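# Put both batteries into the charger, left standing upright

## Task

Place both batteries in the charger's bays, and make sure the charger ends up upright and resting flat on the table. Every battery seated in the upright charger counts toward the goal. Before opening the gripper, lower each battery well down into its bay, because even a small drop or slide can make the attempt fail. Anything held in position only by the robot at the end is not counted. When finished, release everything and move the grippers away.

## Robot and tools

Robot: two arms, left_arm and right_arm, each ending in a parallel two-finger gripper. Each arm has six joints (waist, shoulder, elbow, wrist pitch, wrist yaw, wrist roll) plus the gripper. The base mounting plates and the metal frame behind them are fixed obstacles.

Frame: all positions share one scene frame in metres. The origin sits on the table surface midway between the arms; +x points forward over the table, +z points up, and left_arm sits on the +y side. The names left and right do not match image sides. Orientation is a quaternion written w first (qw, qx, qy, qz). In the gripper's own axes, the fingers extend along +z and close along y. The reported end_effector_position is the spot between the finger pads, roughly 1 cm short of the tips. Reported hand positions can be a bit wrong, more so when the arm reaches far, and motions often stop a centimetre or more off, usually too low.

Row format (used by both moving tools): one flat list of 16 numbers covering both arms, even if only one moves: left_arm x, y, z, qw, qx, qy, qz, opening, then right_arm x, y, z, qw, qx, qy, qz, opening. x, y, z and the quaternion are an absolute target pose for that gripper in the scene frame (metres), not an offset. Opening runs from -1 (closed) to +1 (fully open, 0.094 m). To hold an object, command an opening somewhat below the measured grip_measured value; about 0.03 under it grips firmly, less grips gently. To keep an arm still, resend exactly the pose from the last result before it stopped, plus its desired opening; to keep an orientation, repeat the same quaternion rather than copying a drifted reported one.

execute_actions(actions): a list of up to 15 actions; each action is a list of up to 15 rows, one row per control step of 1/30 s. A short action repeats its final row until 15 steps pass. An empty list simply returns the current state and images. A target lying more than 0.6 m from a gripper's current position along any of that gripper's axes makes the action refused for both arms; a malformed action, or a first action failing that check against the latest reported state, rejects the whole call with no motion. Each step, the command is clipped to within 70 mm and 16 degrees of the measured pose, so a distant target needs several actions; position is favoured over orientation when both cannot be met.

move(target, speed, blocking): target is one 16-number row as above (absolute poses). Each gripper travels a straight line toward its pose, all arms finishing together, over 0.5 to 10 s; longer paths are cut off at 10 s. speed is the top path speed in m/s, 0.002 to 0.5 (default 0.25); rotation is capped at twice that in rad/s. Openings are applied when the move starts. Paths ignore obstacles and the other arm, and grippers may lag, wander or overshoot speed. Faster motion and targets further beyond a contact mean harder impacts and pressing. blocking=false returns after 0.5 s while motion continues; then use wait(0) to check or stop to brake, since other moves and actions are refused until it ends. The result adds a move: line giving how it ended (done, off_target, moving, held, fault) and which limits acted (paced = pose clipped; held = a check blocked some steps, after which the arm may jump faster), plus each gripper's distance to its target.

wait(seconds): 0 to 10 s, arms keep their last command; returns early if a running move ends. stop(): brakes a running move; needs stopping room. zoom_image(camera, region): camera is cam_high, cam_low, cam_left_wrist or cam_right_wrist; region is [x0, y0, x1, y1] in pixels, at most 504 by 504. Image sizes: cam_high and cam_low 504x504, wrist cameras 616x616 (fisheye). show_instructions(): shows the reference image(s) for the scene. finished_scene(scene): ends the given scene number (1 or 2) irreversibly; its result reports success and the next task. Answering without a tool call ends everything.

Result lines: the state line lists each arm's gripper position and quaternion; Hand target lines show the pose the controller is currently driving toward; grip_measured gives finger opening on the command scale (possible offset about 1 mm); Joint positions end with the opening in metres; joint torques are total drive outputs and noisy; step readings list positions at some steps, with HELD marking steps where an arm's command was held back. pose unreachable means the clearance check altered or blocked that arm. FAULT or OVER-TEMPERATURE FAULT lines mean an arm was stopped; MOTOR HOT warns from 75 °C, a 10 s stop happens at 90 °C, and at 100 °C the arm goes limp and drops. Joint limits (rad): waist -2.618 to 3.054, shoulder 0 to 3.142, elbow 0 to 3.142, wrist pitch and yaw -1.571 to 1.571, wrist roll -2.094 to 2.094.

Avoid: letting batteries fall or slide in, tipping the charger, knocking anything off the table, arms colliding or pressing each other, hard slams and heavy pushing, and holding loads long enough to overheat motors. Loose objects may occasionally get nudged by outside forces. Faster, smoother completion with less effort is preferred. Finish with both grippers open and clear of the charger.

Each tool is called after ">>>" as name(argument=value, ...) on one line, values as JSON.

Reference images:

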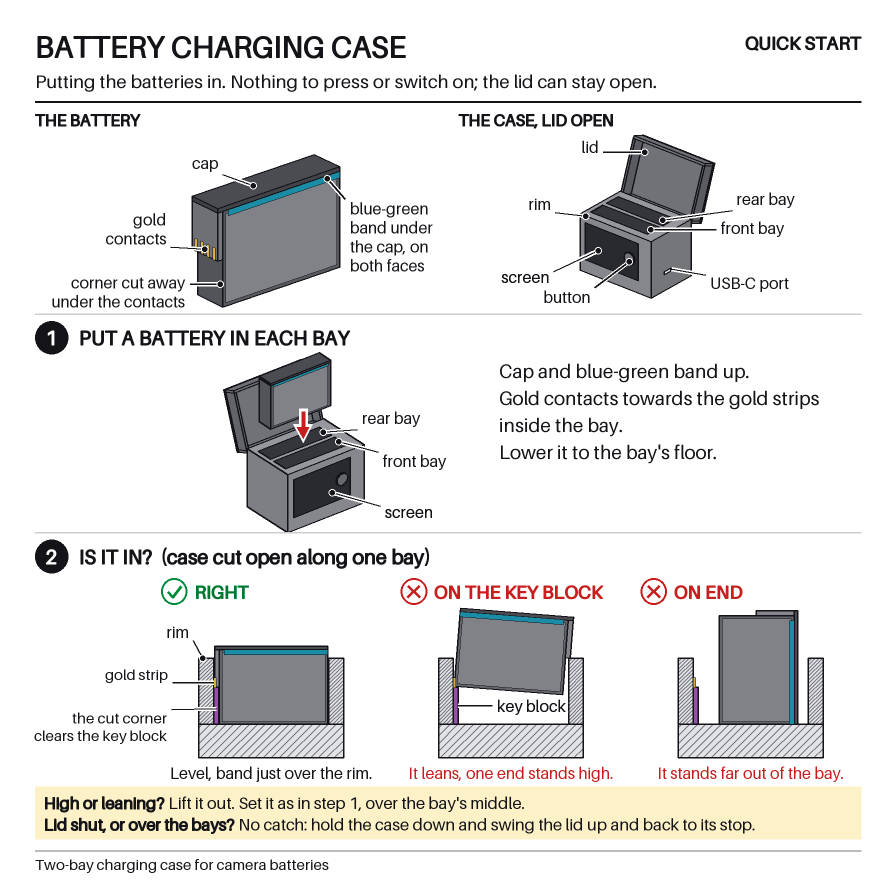

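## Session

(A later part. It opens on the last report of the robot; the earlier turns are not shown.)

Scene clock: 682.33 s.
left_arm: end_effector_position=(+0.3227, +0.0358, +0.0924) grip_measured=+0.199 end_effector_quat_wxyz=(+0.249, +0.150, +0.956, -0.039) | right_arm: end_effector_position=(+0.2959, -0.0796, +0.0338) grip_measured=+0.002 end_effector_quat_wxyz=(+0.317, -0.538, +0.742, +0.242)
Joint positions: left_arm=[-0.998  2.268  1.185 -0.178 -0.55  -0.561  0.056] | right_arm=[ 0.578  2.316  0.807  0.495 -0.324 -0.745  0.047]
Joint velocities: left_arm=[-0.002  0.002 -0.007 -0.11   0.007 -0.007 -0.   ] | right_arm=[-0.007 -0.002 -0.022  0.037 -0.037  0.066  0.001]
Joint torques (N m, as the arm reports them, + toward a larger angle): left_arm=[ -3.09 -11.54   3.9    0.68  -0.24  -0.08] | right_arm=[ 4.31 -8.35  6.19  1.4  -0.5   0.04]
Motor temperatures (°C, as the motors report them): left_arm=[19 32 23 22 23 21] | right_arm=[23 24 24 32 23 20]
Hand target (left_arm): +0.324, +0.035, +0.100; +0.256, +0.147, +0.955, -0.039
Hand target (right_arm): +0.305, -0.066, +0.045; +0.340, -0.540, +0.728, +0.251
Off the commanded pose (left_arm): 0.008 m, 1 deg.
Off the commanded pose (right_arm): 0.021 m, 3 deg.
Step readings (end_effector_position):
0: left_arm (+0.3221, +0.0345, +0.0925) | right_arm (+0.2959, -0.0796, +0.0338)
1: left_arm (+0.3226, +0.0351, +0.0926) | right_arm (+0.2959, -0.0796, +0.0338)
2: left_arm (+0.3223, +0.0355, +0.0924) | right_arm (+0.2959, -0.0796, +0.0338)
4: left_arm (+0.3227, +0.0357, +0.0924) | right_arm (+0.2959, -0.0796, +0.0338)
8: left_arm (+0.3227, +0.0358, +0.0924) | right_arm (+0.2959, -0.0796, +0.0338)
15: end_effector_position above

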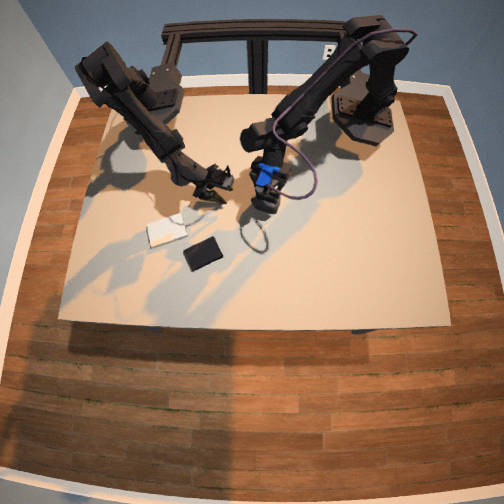

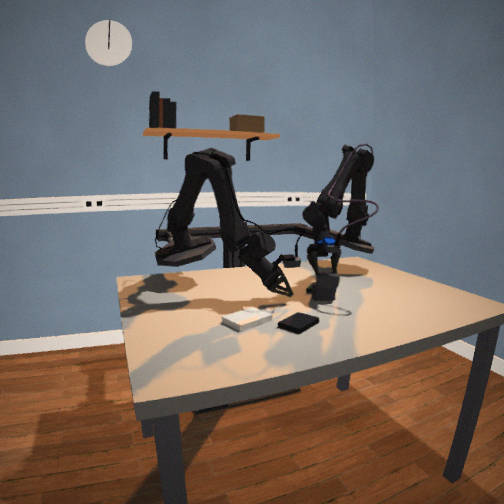

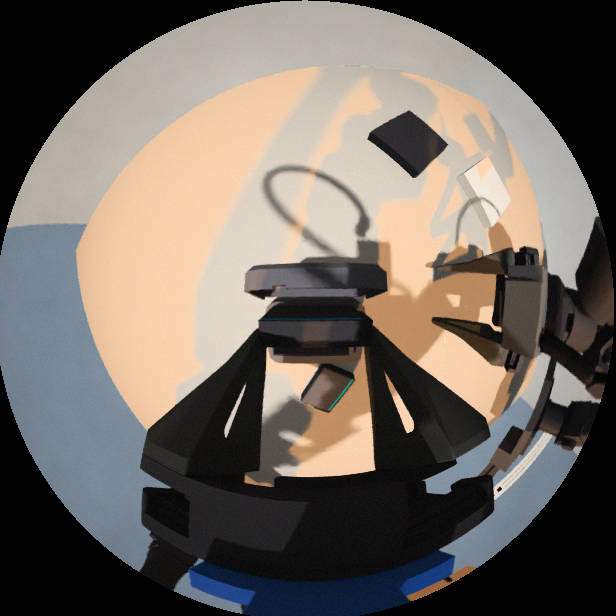

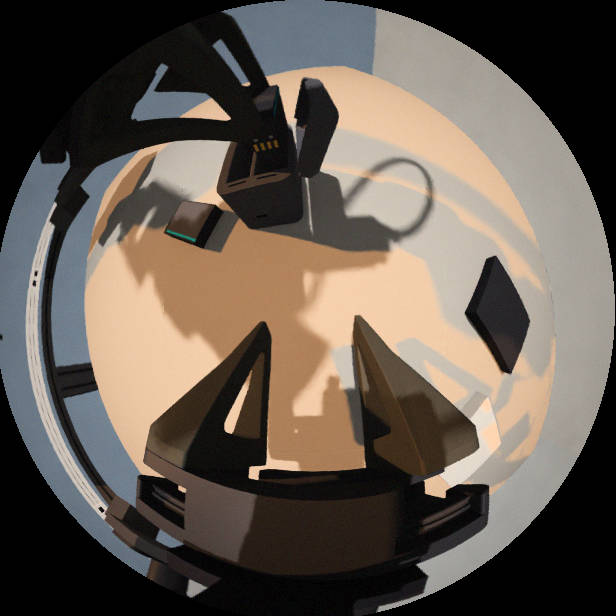

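Centred now. Descend.

>>> execute_actions(actions=[[[0.3227,0.0358,0.078,0.2558,0.147,0.9547,-0.0394,0.17,0.305,-0.065,0.045,0.340,-0.539,0.728,0.251,0.0],[0.3227,0.0358,0.078,0.2558,0.147,0.9547,-0.0394,0.17,0.305,-0.065,0.045,0.340,-0.539,0.728,0.251,0.0],[0.3227,0.0358,0.078,0.2558,0.147,0.9547,-0.0394,0.17,0.305,-0.065,0.045,0.340,-0.539,0.728,0.251,0.0],[0.3227,0.0358,0.092,0.2558,0.147,0.9547,-0.0394,0.17,0.305,-0.065,0.045,0.340,-0.539,0.728,0.251,0.0]]])

>>> zoom_image(camera="cam_right_wrist", region=[220,60,380,220])

Scene clock: 685.83 s.
left_arm: end_effector_position=(+0.3268, +0.0334, +0.0923) grip_measured=+0.199 end_effector_quat_wxyz=(+0.261, +0.143, +0.954, -0.041) | right_arm: end_effector_position=(+0.2959, -0.0796, +0.0338) grip_measured=+0.002 end_effector_quat_wxyz=(+0.317, -0.538, +0.742, +0.242)
Joint positions: left_arm=[-0.998  2.276  1.183 -0.144 -0.565 -0.561  0.056] | right_arm=[ 0.578  2.316  0.807  0.495 -0.324 -0.745  0.047]
Joint velocities: left_arm=[-0.002 -0.002 -0.007  0.007 -0.007 -0.022 -0.001] | right_arm=[ 0.002 -0.017 -0.007 -0.007  0.007  0.007  0.001]
Joint torques (N m, as the arm reports them, + toward a larger angle): left_arm=[ -2.82 -10.75   3.27   0.68  -0.1   -0.03] | right_arm=[ 4.12 -8.46  5.97  1.44 -0.51  0.03]
Motor temperatures (°C, as the motors report them): left_arm=[19 32 23 22 23 21] | right_arm=[24 24 24 32 23 20]
Hand target (left_arm): +0.323, +0.036, +0.092; +0.256, +0.147, +0.955, -0.040
Hand target (right_arm): +0.305, -0.066, +0.045; +0.340, -0.540, +0.728, +0.251
Off the commanded pose (left_arm): 0.005 m, 1 deg.
Off the commanded pose (right_arm): 0.021 m, 3 deg.
Step readings (end_effector_position):
0: left_arm (+0.3227, +0.0358, +0.0924) | right_arm (+0.2959, -0.0796, +0.0338)
1: left_arm (+0.3230, +0.0353, +0.0919) | right_arm (+0.2959, -0.0796, +0.0338)
2: left_arm (+0.3246, +0.0344, +0.0918) | right_arm (+0.2959, -0.0796, +0.0338)
4: left_arm (+0.3269, +0.0332, +0.0924) | right_arm (+0.2959, -0.0796, +0.0338)
8: left_arm (+0.3268, +0.0334, +0.0923) | right_arm (+0.2959, -0.0796, +0.0338)
15: end_effector_position above

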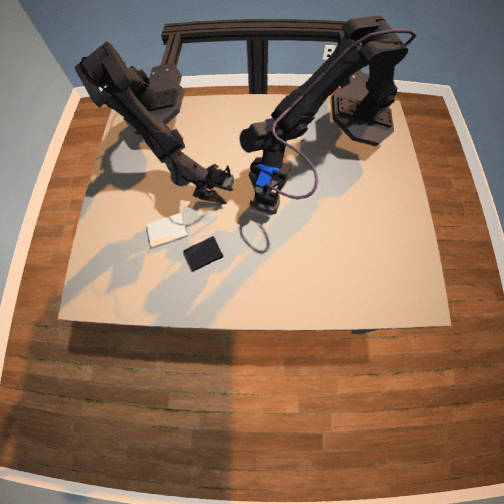

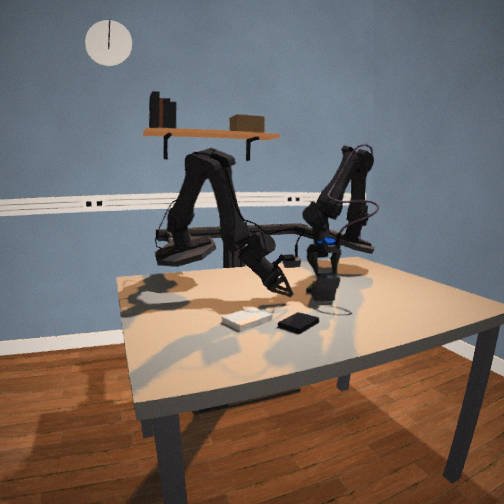

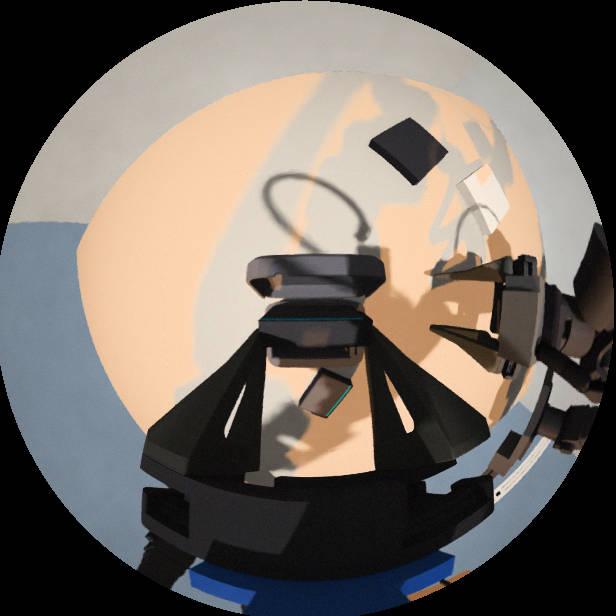

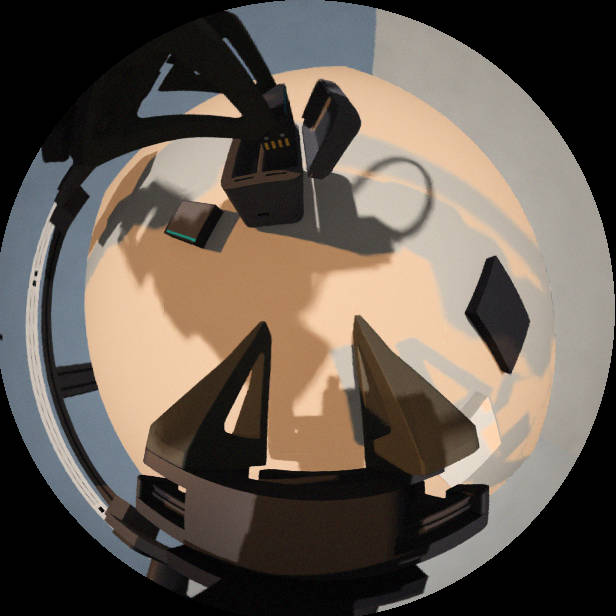

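Region (220, 60, 380, 220) of cam_right_wrist's 616x616 image, scaled by 3.150, with more detail than that image has.

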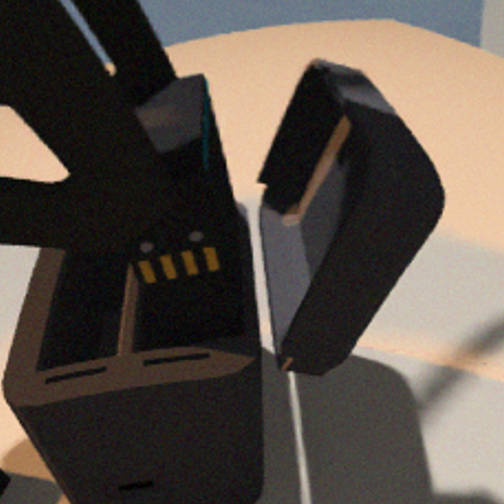

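>>> execute_actions(actions=[[[0.3255,0.034,0.115,0.2558,0.147,0.9547,-0.0394,0.17,0.305,-0.065,0.045,0.340,-0.539,0.728,0.251,0.0],[0.3255,0.034,0.115,0.2558,0.147,0.9547,-0.0394,0.17,0.305,-0.065,0.045,0.340,-0.539,0.728,0.251,0.0],[0.3255,0.034,0.115,0.2558,0.147,0.9547,-0.0394,0.17,0.305,-0.065,0.045,0.340,-0.539,0.728,0.251,0.0],[0.3255,0.034,0.106,0.2558,0.147,0.9547,-0.0394,0.17,0.305,-0.065,0.045,0.340,-0.539,0.728,0.251,0.0]]])

>>> zoom_image(camera="cam_right_wrist", region=[220,60,380,220])

>>> zoom_image(camera="cam_left_wrist", region=[220,210,420,400])

Scene clock: 694.47 s.
left_arm: end_effector_position=(+0.3213, +0.0413, +0.0937) grip_measured=+0.199 end_effector_quat_wxyz=(+0.245, +0.152, +0.957, -0.029) | right_arm: end_effector_position=(+0.2959, -0.0796, +0.0338) grip_measured=+0.002 end_effector_quat_wxyz=(+0.317, -0.538, +0.742, +0.242)
Joint positions: left_arm=[-0.998  2.258  1.183 -0.206 -0.558 -0.563  0.056] | right_arm=[ 0.578  2.316  0.807  0.495 -0.324 -0.745  0.047]
Joint velocities: left_arm=[-0.012  0.002 -0.007 -0.051  0.037 -0.007 -0.   ] | right_arm=[ 0.017 -0.027 -0.022 -0.022  0.037  0.022  0.   ]
Joint torques (N m, as the arm reports them, + toward a larger angle): left_arm=[ -3.23 -11.39   5.12   0.65  -0.19  -0.06] | right_arm=[ 4.24 -8.43  6.22  1.42 -0.48  0.03]
Motor temperatures (°C, as the motors report them): left_arm=[19 32 23 22 23 21] | right_arm=[24 24 24 32 23 20]
Hand target (left_arm): +0.325, +0.034, +0.106; +0.256, +0.147, +0.955, -0.039
Hand target (right_arm): +0.305, -0.066, +0.045; +0.340, -0.540, +0.728, +0.251
Off the commanded pose (left_arm): 0.015 m, 2 deg.
Off the commanded pose (right_arm): 0.021 m, 3 deg.
Step readings (end_effector_position):
0: left_arm (+0.3268, +0.0334, +0.0923) | right_arm (+0.2959, -0.0796, +0.0338)
1: left_arm (+0.3264, +0.0342, +0.0930) | right_arm (+0.2959, -0.0796, +0.0338)
2: left_arm (+0.3251, +0.0362, +0.0938) | right_arm (+0.2959, -0.0796, +0.0338)
4: left_arm (+0.3237, +0.0391, +0.0951) | right_arm (+0.2959, -0.0796, +0.0338)
8: left_arm (+0.3222, +0.0404, +0.0943) | right_arm (+0.2959, -0.0796, +0.0338)
15: end_effector_position above

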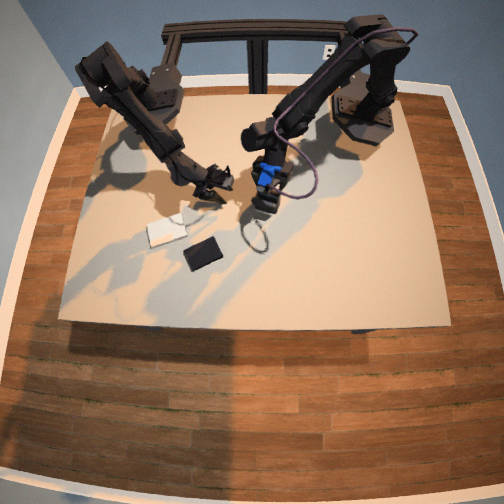

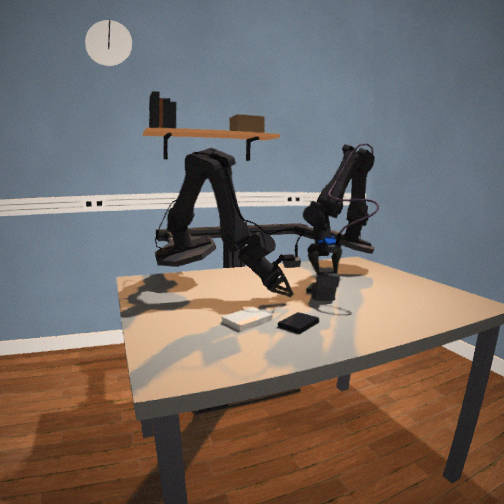

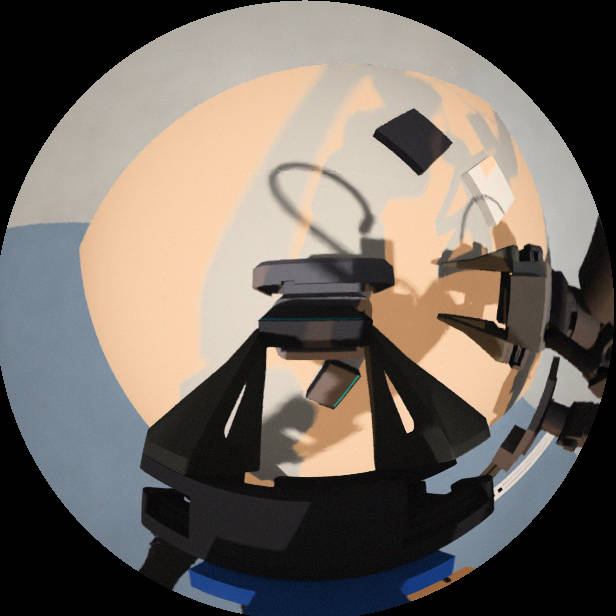

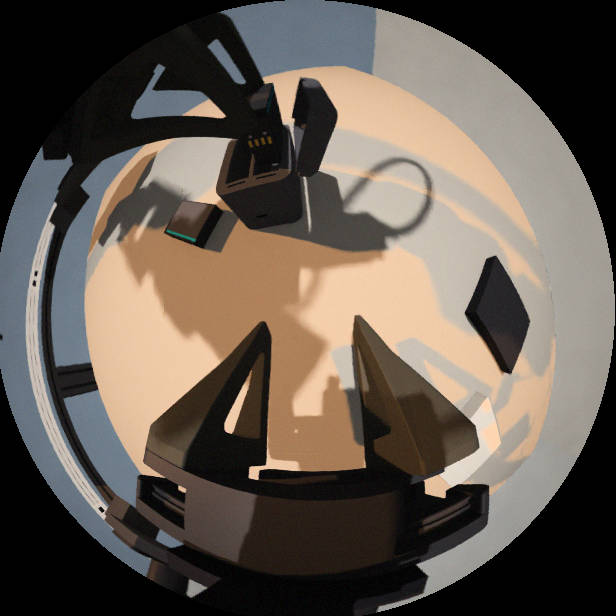

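Region (220, 60, 380, 220) of cam_right_wrist's 616x616 image, scaled by 3.150, with more detail than that image has.

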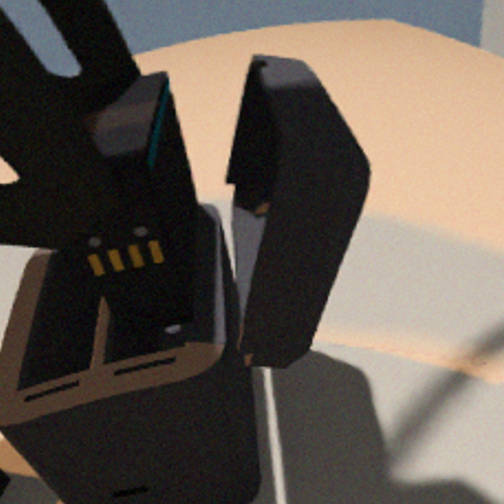

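Region (220, 210, 420, 400) of cam_left_wrist's 616x616 image, scaled by 2.520, with more detail than that image has; it fills the top 479 rows of this view, and the rest is white.

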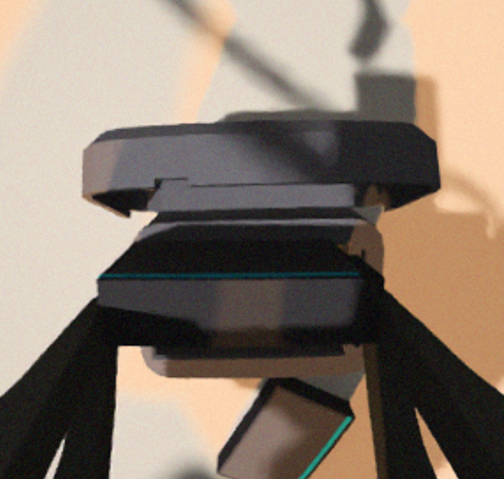

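>>> move(target=[0.325,0.037,0.145,0.2558,0.147,0.9547,-0.0394,0.17,0.305,-0.065,0.045,0.340,-0.539,0.728,0.251,0.0], speed=0.04)

>>> move(target=[0.325,0.037,0.106,0.2558,0.147,0.9547,-0.0394,0.17,0.305,-0.065,0.045,0.340,-0.539,0.728,0.251,0.0], speed=0.03)

>>> zoom_image(camera="cam_right_wrist", region=[220,60,380,220])

>>> zoom_image(camera="cam_left_wrist", region=[220,210,420,400])

Scene clock: 706.43 s.
left_arm: end_effector_position=(+0.3192, +0.0485, +0.1233) grip_measured=+0.199 end_effector_quat_wxyz=(+0.235, +0.154, +0.959, -0.024) | right_arm: end_effector_position=(+0.2959, -0.0796, +0.0338) grip_measured=+0.002 end_effector_quat_wxyz=(+0.317, -0.538, +0.742, +0.242)
Joint positions: left_arm=[-1.009  2.178  1.21  -0.346 -0.555 -0.585  0.056] | right_arm=[ 0.578  2.316  0.807  0.495 -0.324 -0.745  0.047]
Joint velocities: left_arm=[ 0.012 -0.002 -0.012 -0.168  0.037 -0.007 -0.   ] | right_arm=[ 0.002  0.002 -0.012 -0.022 -0.007 -0.007  0.001]
Joint torques (N m, as the arm reports them, + toward a larger angle): left_arm=[ -3.92 -12.02   6.18   0.65  -0.24  -0.08] | right_arm=[ 4.18 -8.32  6.2   1.41 -0.5   0.05]
Motor temperatures (°C, as the motors report them): left_arm=[19 32 24 22 23 21] | right_arm=[24 24 24 32 23 20]
Hand target (left_arm): +0.325, +0.037, +0.145; +0.256, +0.147, +0.955, -0.040
Hand target (right_arm): +0.305, -0.066, +0.045; +0.340, -0.540, +0.728, +0.251
Off the commanded pose (left_arm): 0.025 m, 3 deg.
Off the commanded pose (right_arm): 0.021 m, 3 deg.
move: off_target (left_arm, right_arm)

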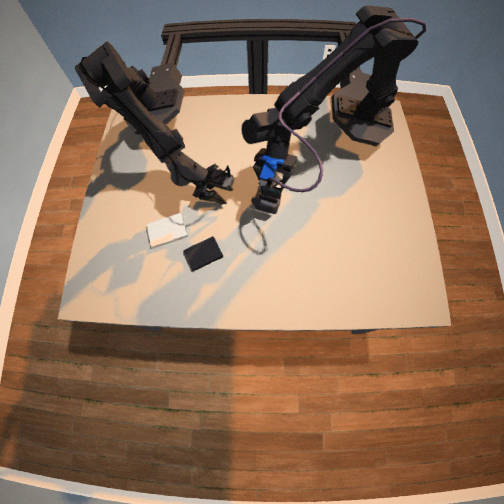

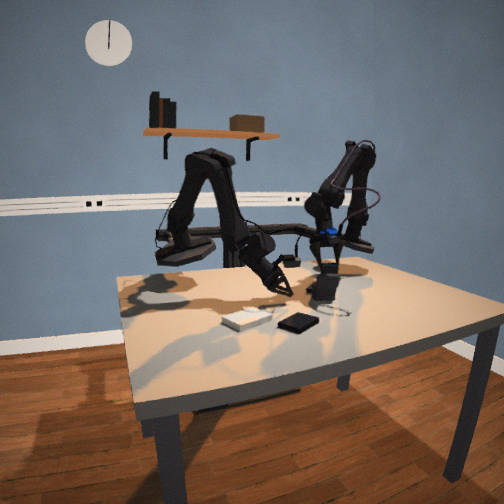

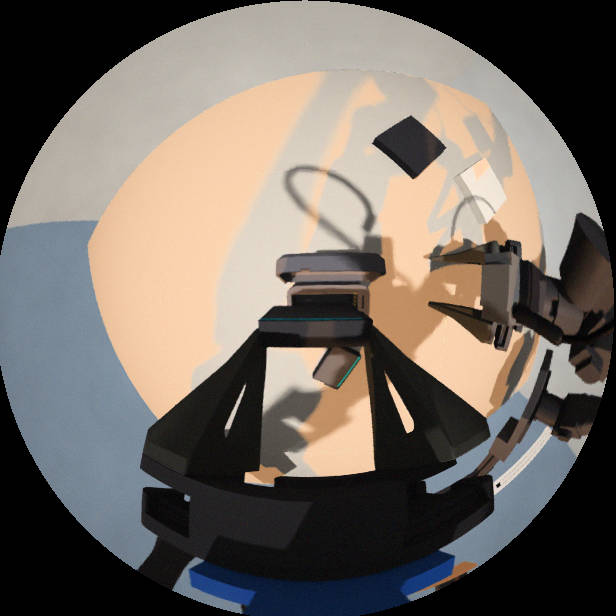

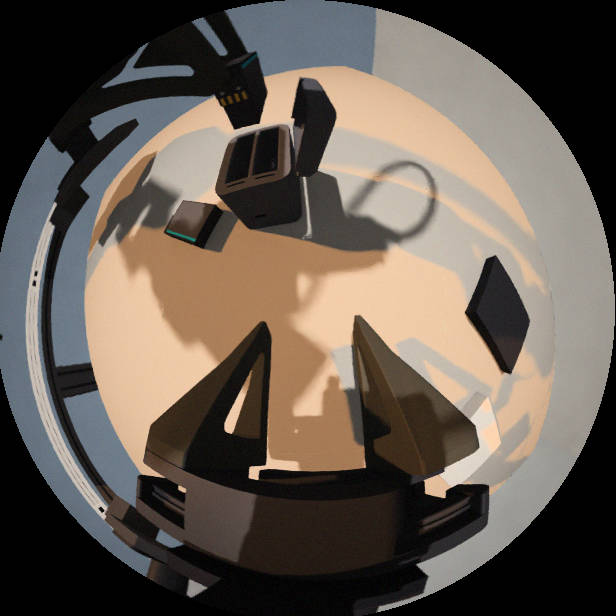

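Scene clock: 707.70 s.
left_arm: end_effector_position=(+0.3208, +0.0361, +0.1057) grip_measured=+0.199 end_effector_quat_wxyz=(+0.248, +0.151, +0.956, -0.039) | right_arm: end_effector_position=(+0.2959, -0.0796, +0.0338) grip_measured=+0.002 end_effector_quat_wxyz=(+0.317, -0.538, +0.742, +0.242)
Joint positions: left_arm=[-1.009  2.235  1.195 -0.229 -0.552 -0.573  0.056] | right_arm=[ 0.578  2.316  0.807  0.495 -0.324 -0.745  0.047]
Joint velocities: left_arm=[-0.027 -0.007 -0.012 -0.022  0.037  0.007  0.001] | right_arm=[-0.017  0.007  0.012  0.022 -0.007 -0.022 -0.001]
Joint torques (N m, as the arm reports them, + toward a larger angle): left_arm=[ -2.14 -10.11   3.61   0.87  -0.2    0.07] | right_arm=[ 4.15 -8.44  6.17  1.42 -0.49  0.03]
Motor temperatures (°C, as the motors report them): left_arm=[19 32 23 22 23 21] | right_arm=[24 24 24 32 23 20]
Hand target (left_arm): +0.325, +0.037, +0.106; +0.255, +0.147, +0.955, -0.040
Hand target (right_arm): +0.305, -0.066, +0.045; +0.340, -0.540, +0.728, +0.251
Off the commanded pose (left_arm): 0.004 m, 1 deg.
Off the commanded pose (right_arm): 0.021 m, 3 deg.
move: off_target (right_arm)

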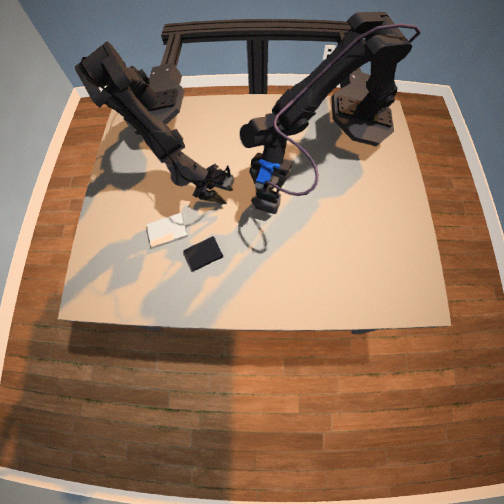

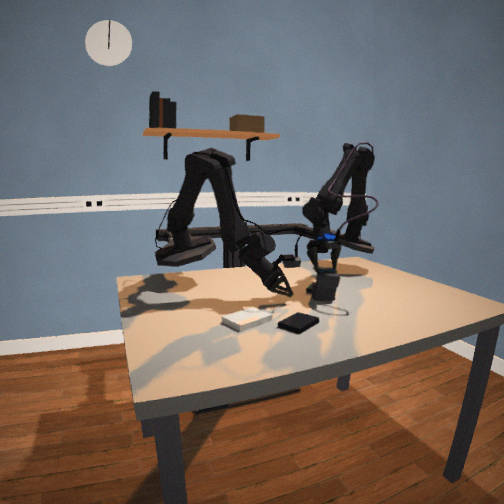

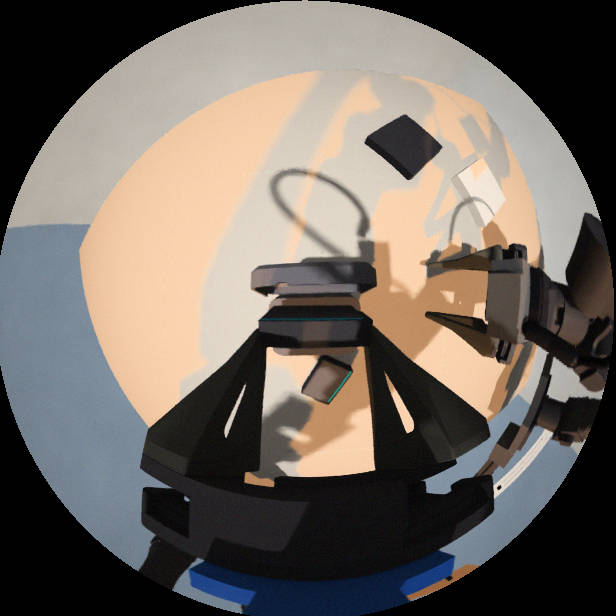

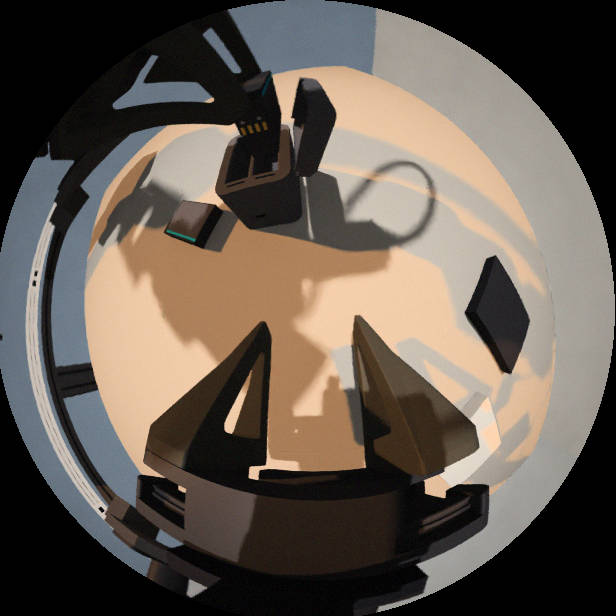

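Region (220, 60, 380, 220) of cam_right_wrist's 616x616 image, scaled by 3.150, with more detail than that image has.

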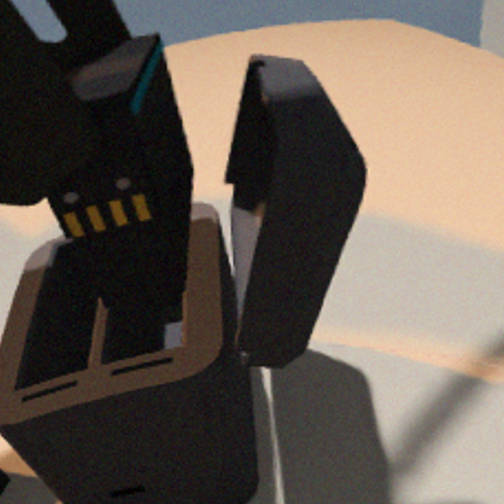

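Region (220, 210, 420, 400) of cam_left_wrist's 616x616 image, scaled by 2.520, with more detail than that image has; it fills the top 479 rows of this view, and the rest is white.

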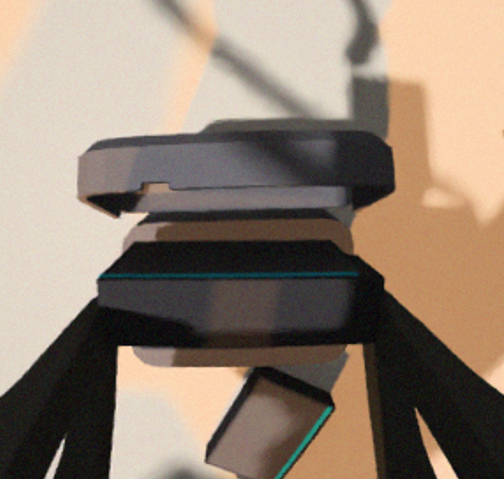

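>>> move(target=[0.3265,0.0365,0.150,0.263,0.1466,0.9527,-0.0405,0.17,0.305,-0.065,0.045,0.340,-0.539,0.728,0.251,0.0], speed=0.05)

>>> move(target=[0.3265,0.0365,0.096,0.263,0.1466,0.9527,-0.0405,0.17,0.305,-0.065,0.045,0.340,-0.539,0.728,0.251,0.0], speed=0.03)

>>> zoom_image(camera="cam_right_wrist", region=[220,60,380,220])

>>> zoom_image(camera="cam_left_wrist", region=[220,210,420,400])

Scene clock: 721.63 s.
left_arm: end_effector_position=(+0.3203, +0.0490, +0.1260) grip_measured=+0.199 end_effector_quat_wxyz=(+0.239, +0.153, +0.959, -0.025) | right_arm: end_effector_position=(+0.2959, -0.0796, +0.0338) grip_measured=+0.002 end_effector_quat_wxyz=(+0.317, -0.538, +0.742, +0.242)
Joint positions: left_arm=[-1.009  2.169  1.206 -0.343 -0.558 -0.582  0.056] | right_arm=[ 0.578  2.316  0.807  0.495 -0.324 -0.745  0.047]
Joint velocities: left_arm=[ 0.002 -0.007 -0.007  0.051  0.007 -0.022 -0.   ] | right_arm=[-0.012  0.002  0.022 -0.051  0.007 -0.051 -0.   ]
Joint torques (N m, as the arm reports them, + toward a larger angle): left_arm=[ -4.2  -12.15   6.36   0.64  -0.29  -0.06] | right_arm=[ 4.18 -8.31  6.12  1.4  -0.51  0.06]
Motor temperatures (°C, as the motors report them): left_arm=[19 32 23 22 23 21] | right_arm=[24 24 24 32 23 20]
Hand target (left_arm): +0.326, +0.037, +0.150; +0.263, +0.147, +0.953, -0.041
Hand target (right_arm): +0.305, -0.066, +0.045; +0.340, -0.540, +0.728, +0.251
Off the commanded pose (left_arm): 0.028 m, 3 deg.
Off the commanded pose (right_arm): 0.021 m, 3 deg.
move: off_target (left_arm, right_arm)

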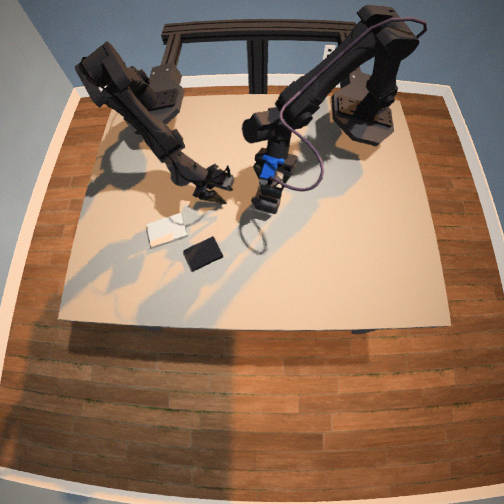

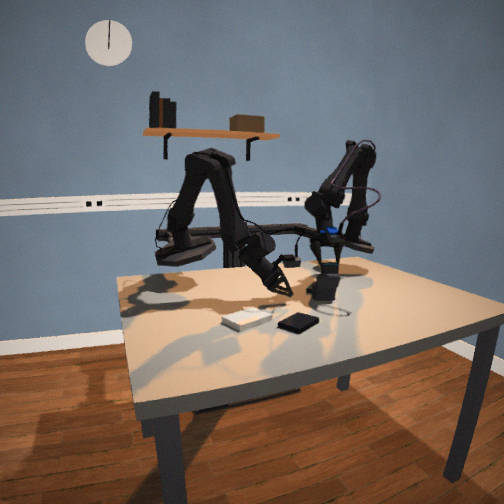

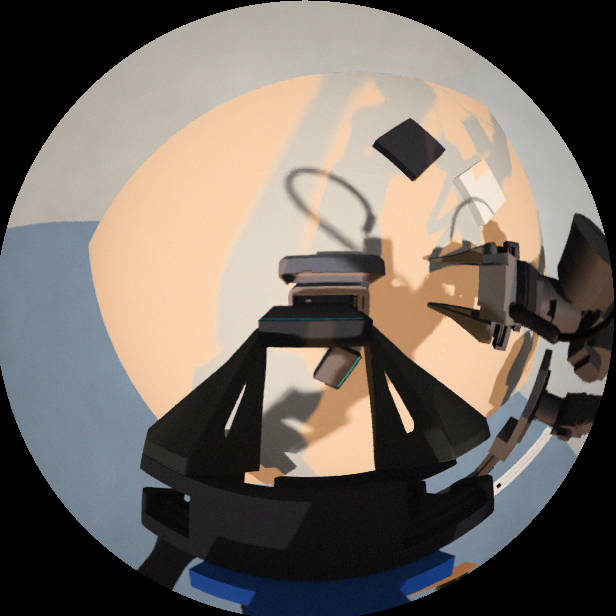

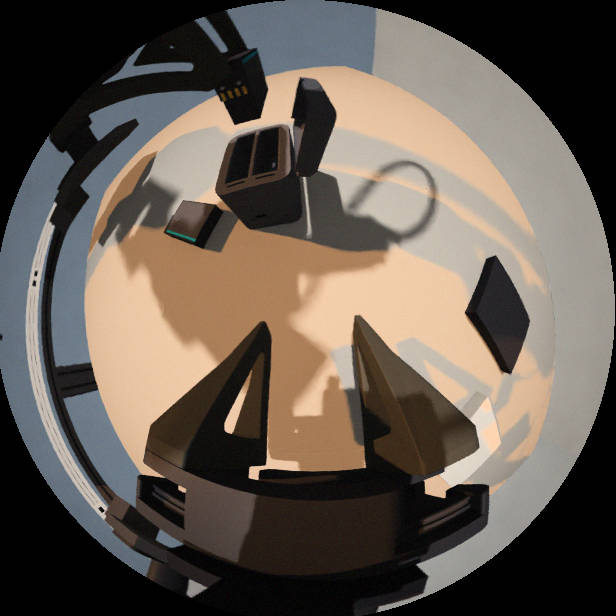

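Scene clock: 723.03 s.
left_arm: end_effector_position=(+0.3231, +0.0357, +0.0957) grip_measured=+0.199 end_effector_quat_wxyz=(+0.255, +0.149, +0.955, -0.041) | right_arm: end_effector_position=(+0.2959, -0.0796, +0.0338) grip_measured=+0.002 end_effector_quat_wxyz=(+0.317, -0.538, +0.742, +0.242)
Joint positions: left_arm=[-1.001  2.258  1.176 -0.167 -0.556 -0.559  0.056] | right_arm=[ 0.578  2.316  0.807  0.495 -0.324 -0.745  0.047]
Joint velocities: left_arm=[-0.012  0.002  0.002  0.022  0.037  0.007 -0.001] | right_arm=[ 0.002 -0.002  0.012  0.007 -0.066  0.007 -0.   ]
Joint torques (N m, as the arm reports them, + toward a larger angle): left_arm=[ -2.15 -10.1    3.25   0.91  -0.22   0.1 ] | right_arm=[ 4.3  -8.36  6.18  1.38 -0.49  0.06]
Motor temperatures (°C, as the motors report them): left_arm=[19 32 23 22 23 21] | right_arm=[24 24 24 32 23 20]
Hand target (left_arm): +0.326, +0.037, +0.096; +0.262, +0.147, +0.953, -0.041
Hand target (right_arm): +0.305, -0.066, +0.045; +0.340, -0.540, +0.728, +0.251
Off the commanded pose (left_arm): 0.004 m, 1 deg.
Off the commanded pose (right_arm): 0.021 m, 3 deg.
move: off_target (right_arm)

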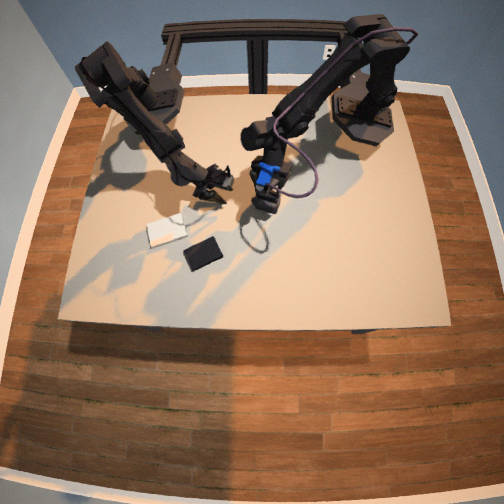

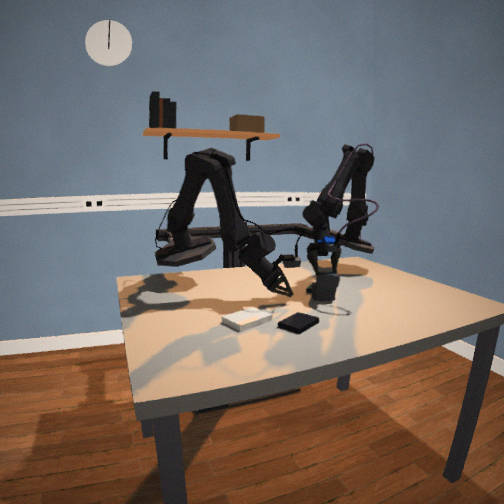

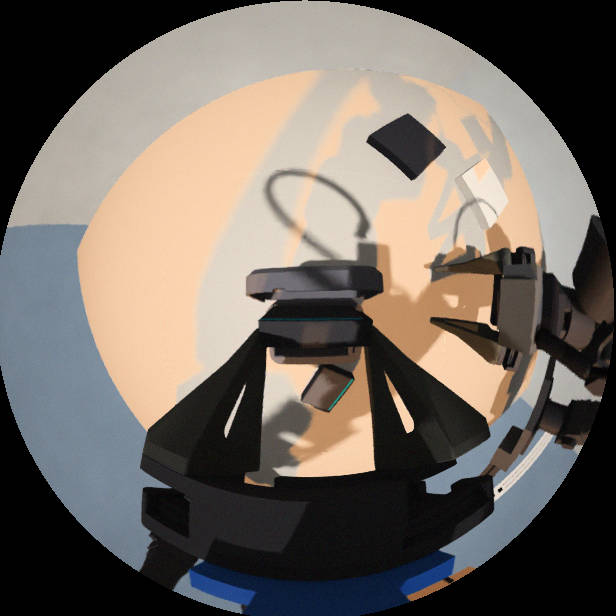

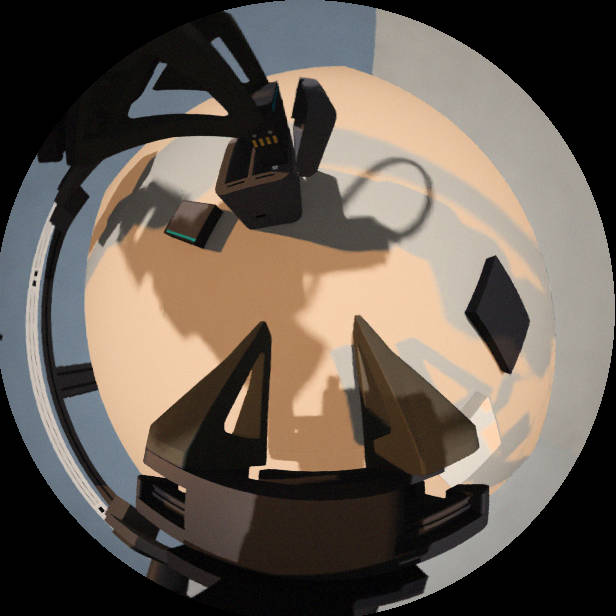

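Region (220, 60, 380, 220) of cam_right_wrist's 616x616 image, scaled by 3.150, with more detail than that image has.

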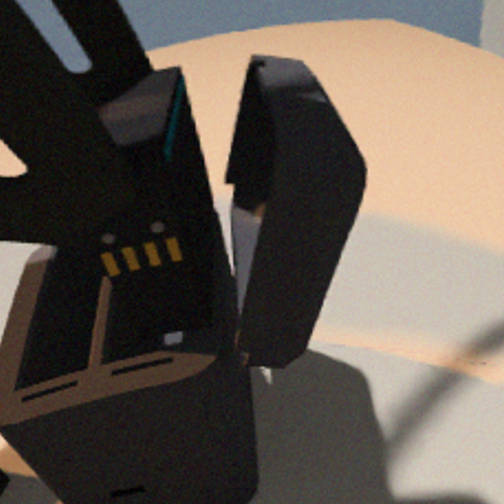

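Region (220, 210, 420, 400) of cam_left_wrist's 616x616 image, scaled by 2.520, with more detail than that image has; it fills the top 479 rows of this view, and the rest is white.

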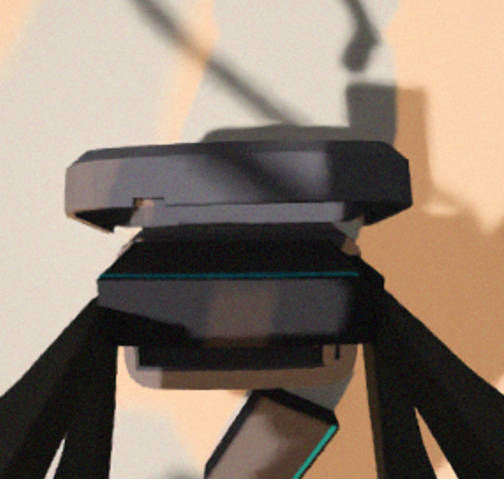

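>>> move(target=[0.3265,0.0365,0.086,0.263,0.1466,0.9527,-0.0405,0.17,0.305,-0.065,0.045,0.340,-0.539,0.728,0.251,0.0], speed=0.015)

>>> zoom_image(camera="cam_right_wrist", region=[220,60,380,220])

Scene clock: 738.43 s.
left_arm: end_effector_position=(+0.3269, +0.0313, +0.0922) grip_measured=+0.199 end_effector_quat_wxyz=(+0.262, +0.146, +0.953, -0.048) | right_arm: end_effector_position=(+0.2959, -0.0796, +0.0338) grip_measured=+0.002 end_effector_quat_wxyz=(+0.317, -0.538, +0.742, +0.242)
Joint positions: left_arm=[-0.996  2.275  1.176 -0.125 -0.554 -0.551  0.056] | right_arm=[ 0.578  2.316  0.807  0.495 -0.324 -0.745  0.047]
Joint velocities: left_arm=[ 0.002 -0.007 -0.002  0.007 -0.037 -0.022 -0.001] | right_arm=[-0.002  0.002  0.002  0.022 -0.007  0.022 -0.001]
Joint torques (N m, as the arm reports them, + toward a larger angle): left_arm=[-2.06 -9.55  2.91  0.95 -0.24  0.11] | right_arm=[ 4.24 -8.34  6.09  1.41 -0.49  0.05]
Motor temperatures (°C, as the motors report them): left_arm=[19 32 23 22 23 21] | right_arm=[24 25 24 32 23 20]
Hand target (left_arm): +0.326, +0.037, +0.086; +0.263, +0.147, +0.953, -0.040
Hand target (right_arm): +0.305, -0.066, +0.045; +0.340, -0.540, +0.728, +0.251
Off the commanded pose (left_arm): 0.008 m, 1 deg.
Off the commanded pose (right_arm): 0.021 m, 3 deg.
move: off_target (right_arm)

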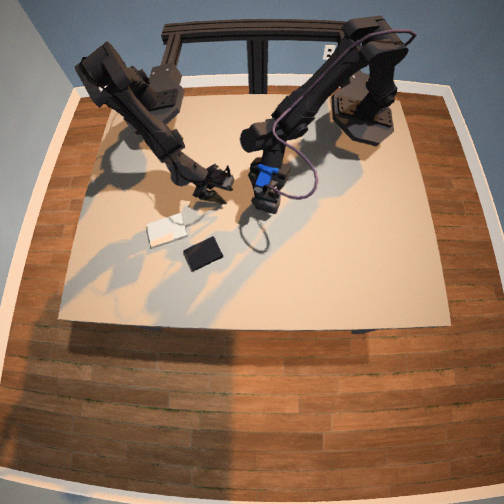

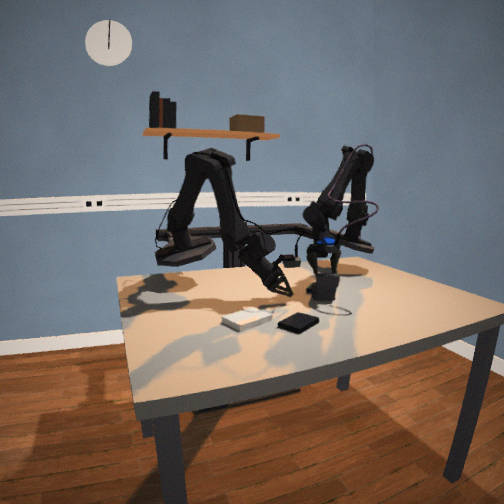

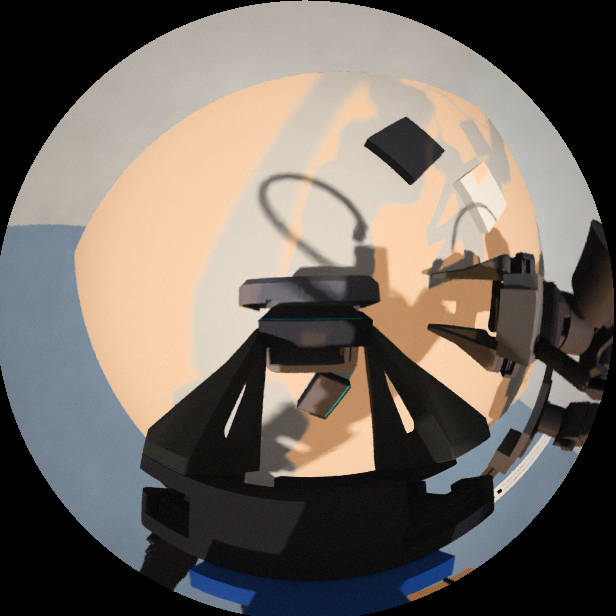

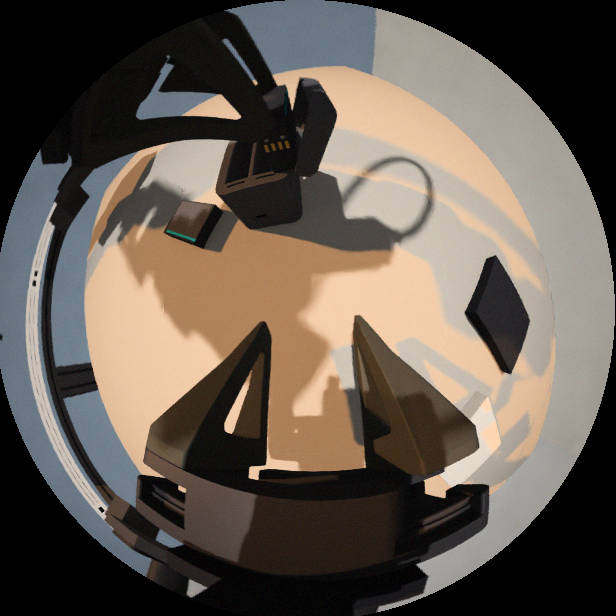

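Region (220, 60, 380, 220) of cam_right_wrist's 616x616 image, scaled by 3.150, with more detail than that image has.

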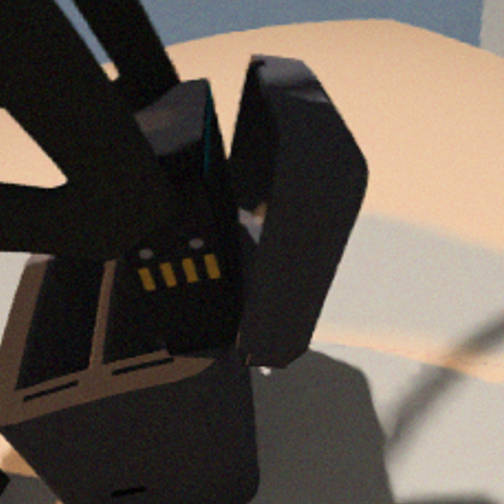

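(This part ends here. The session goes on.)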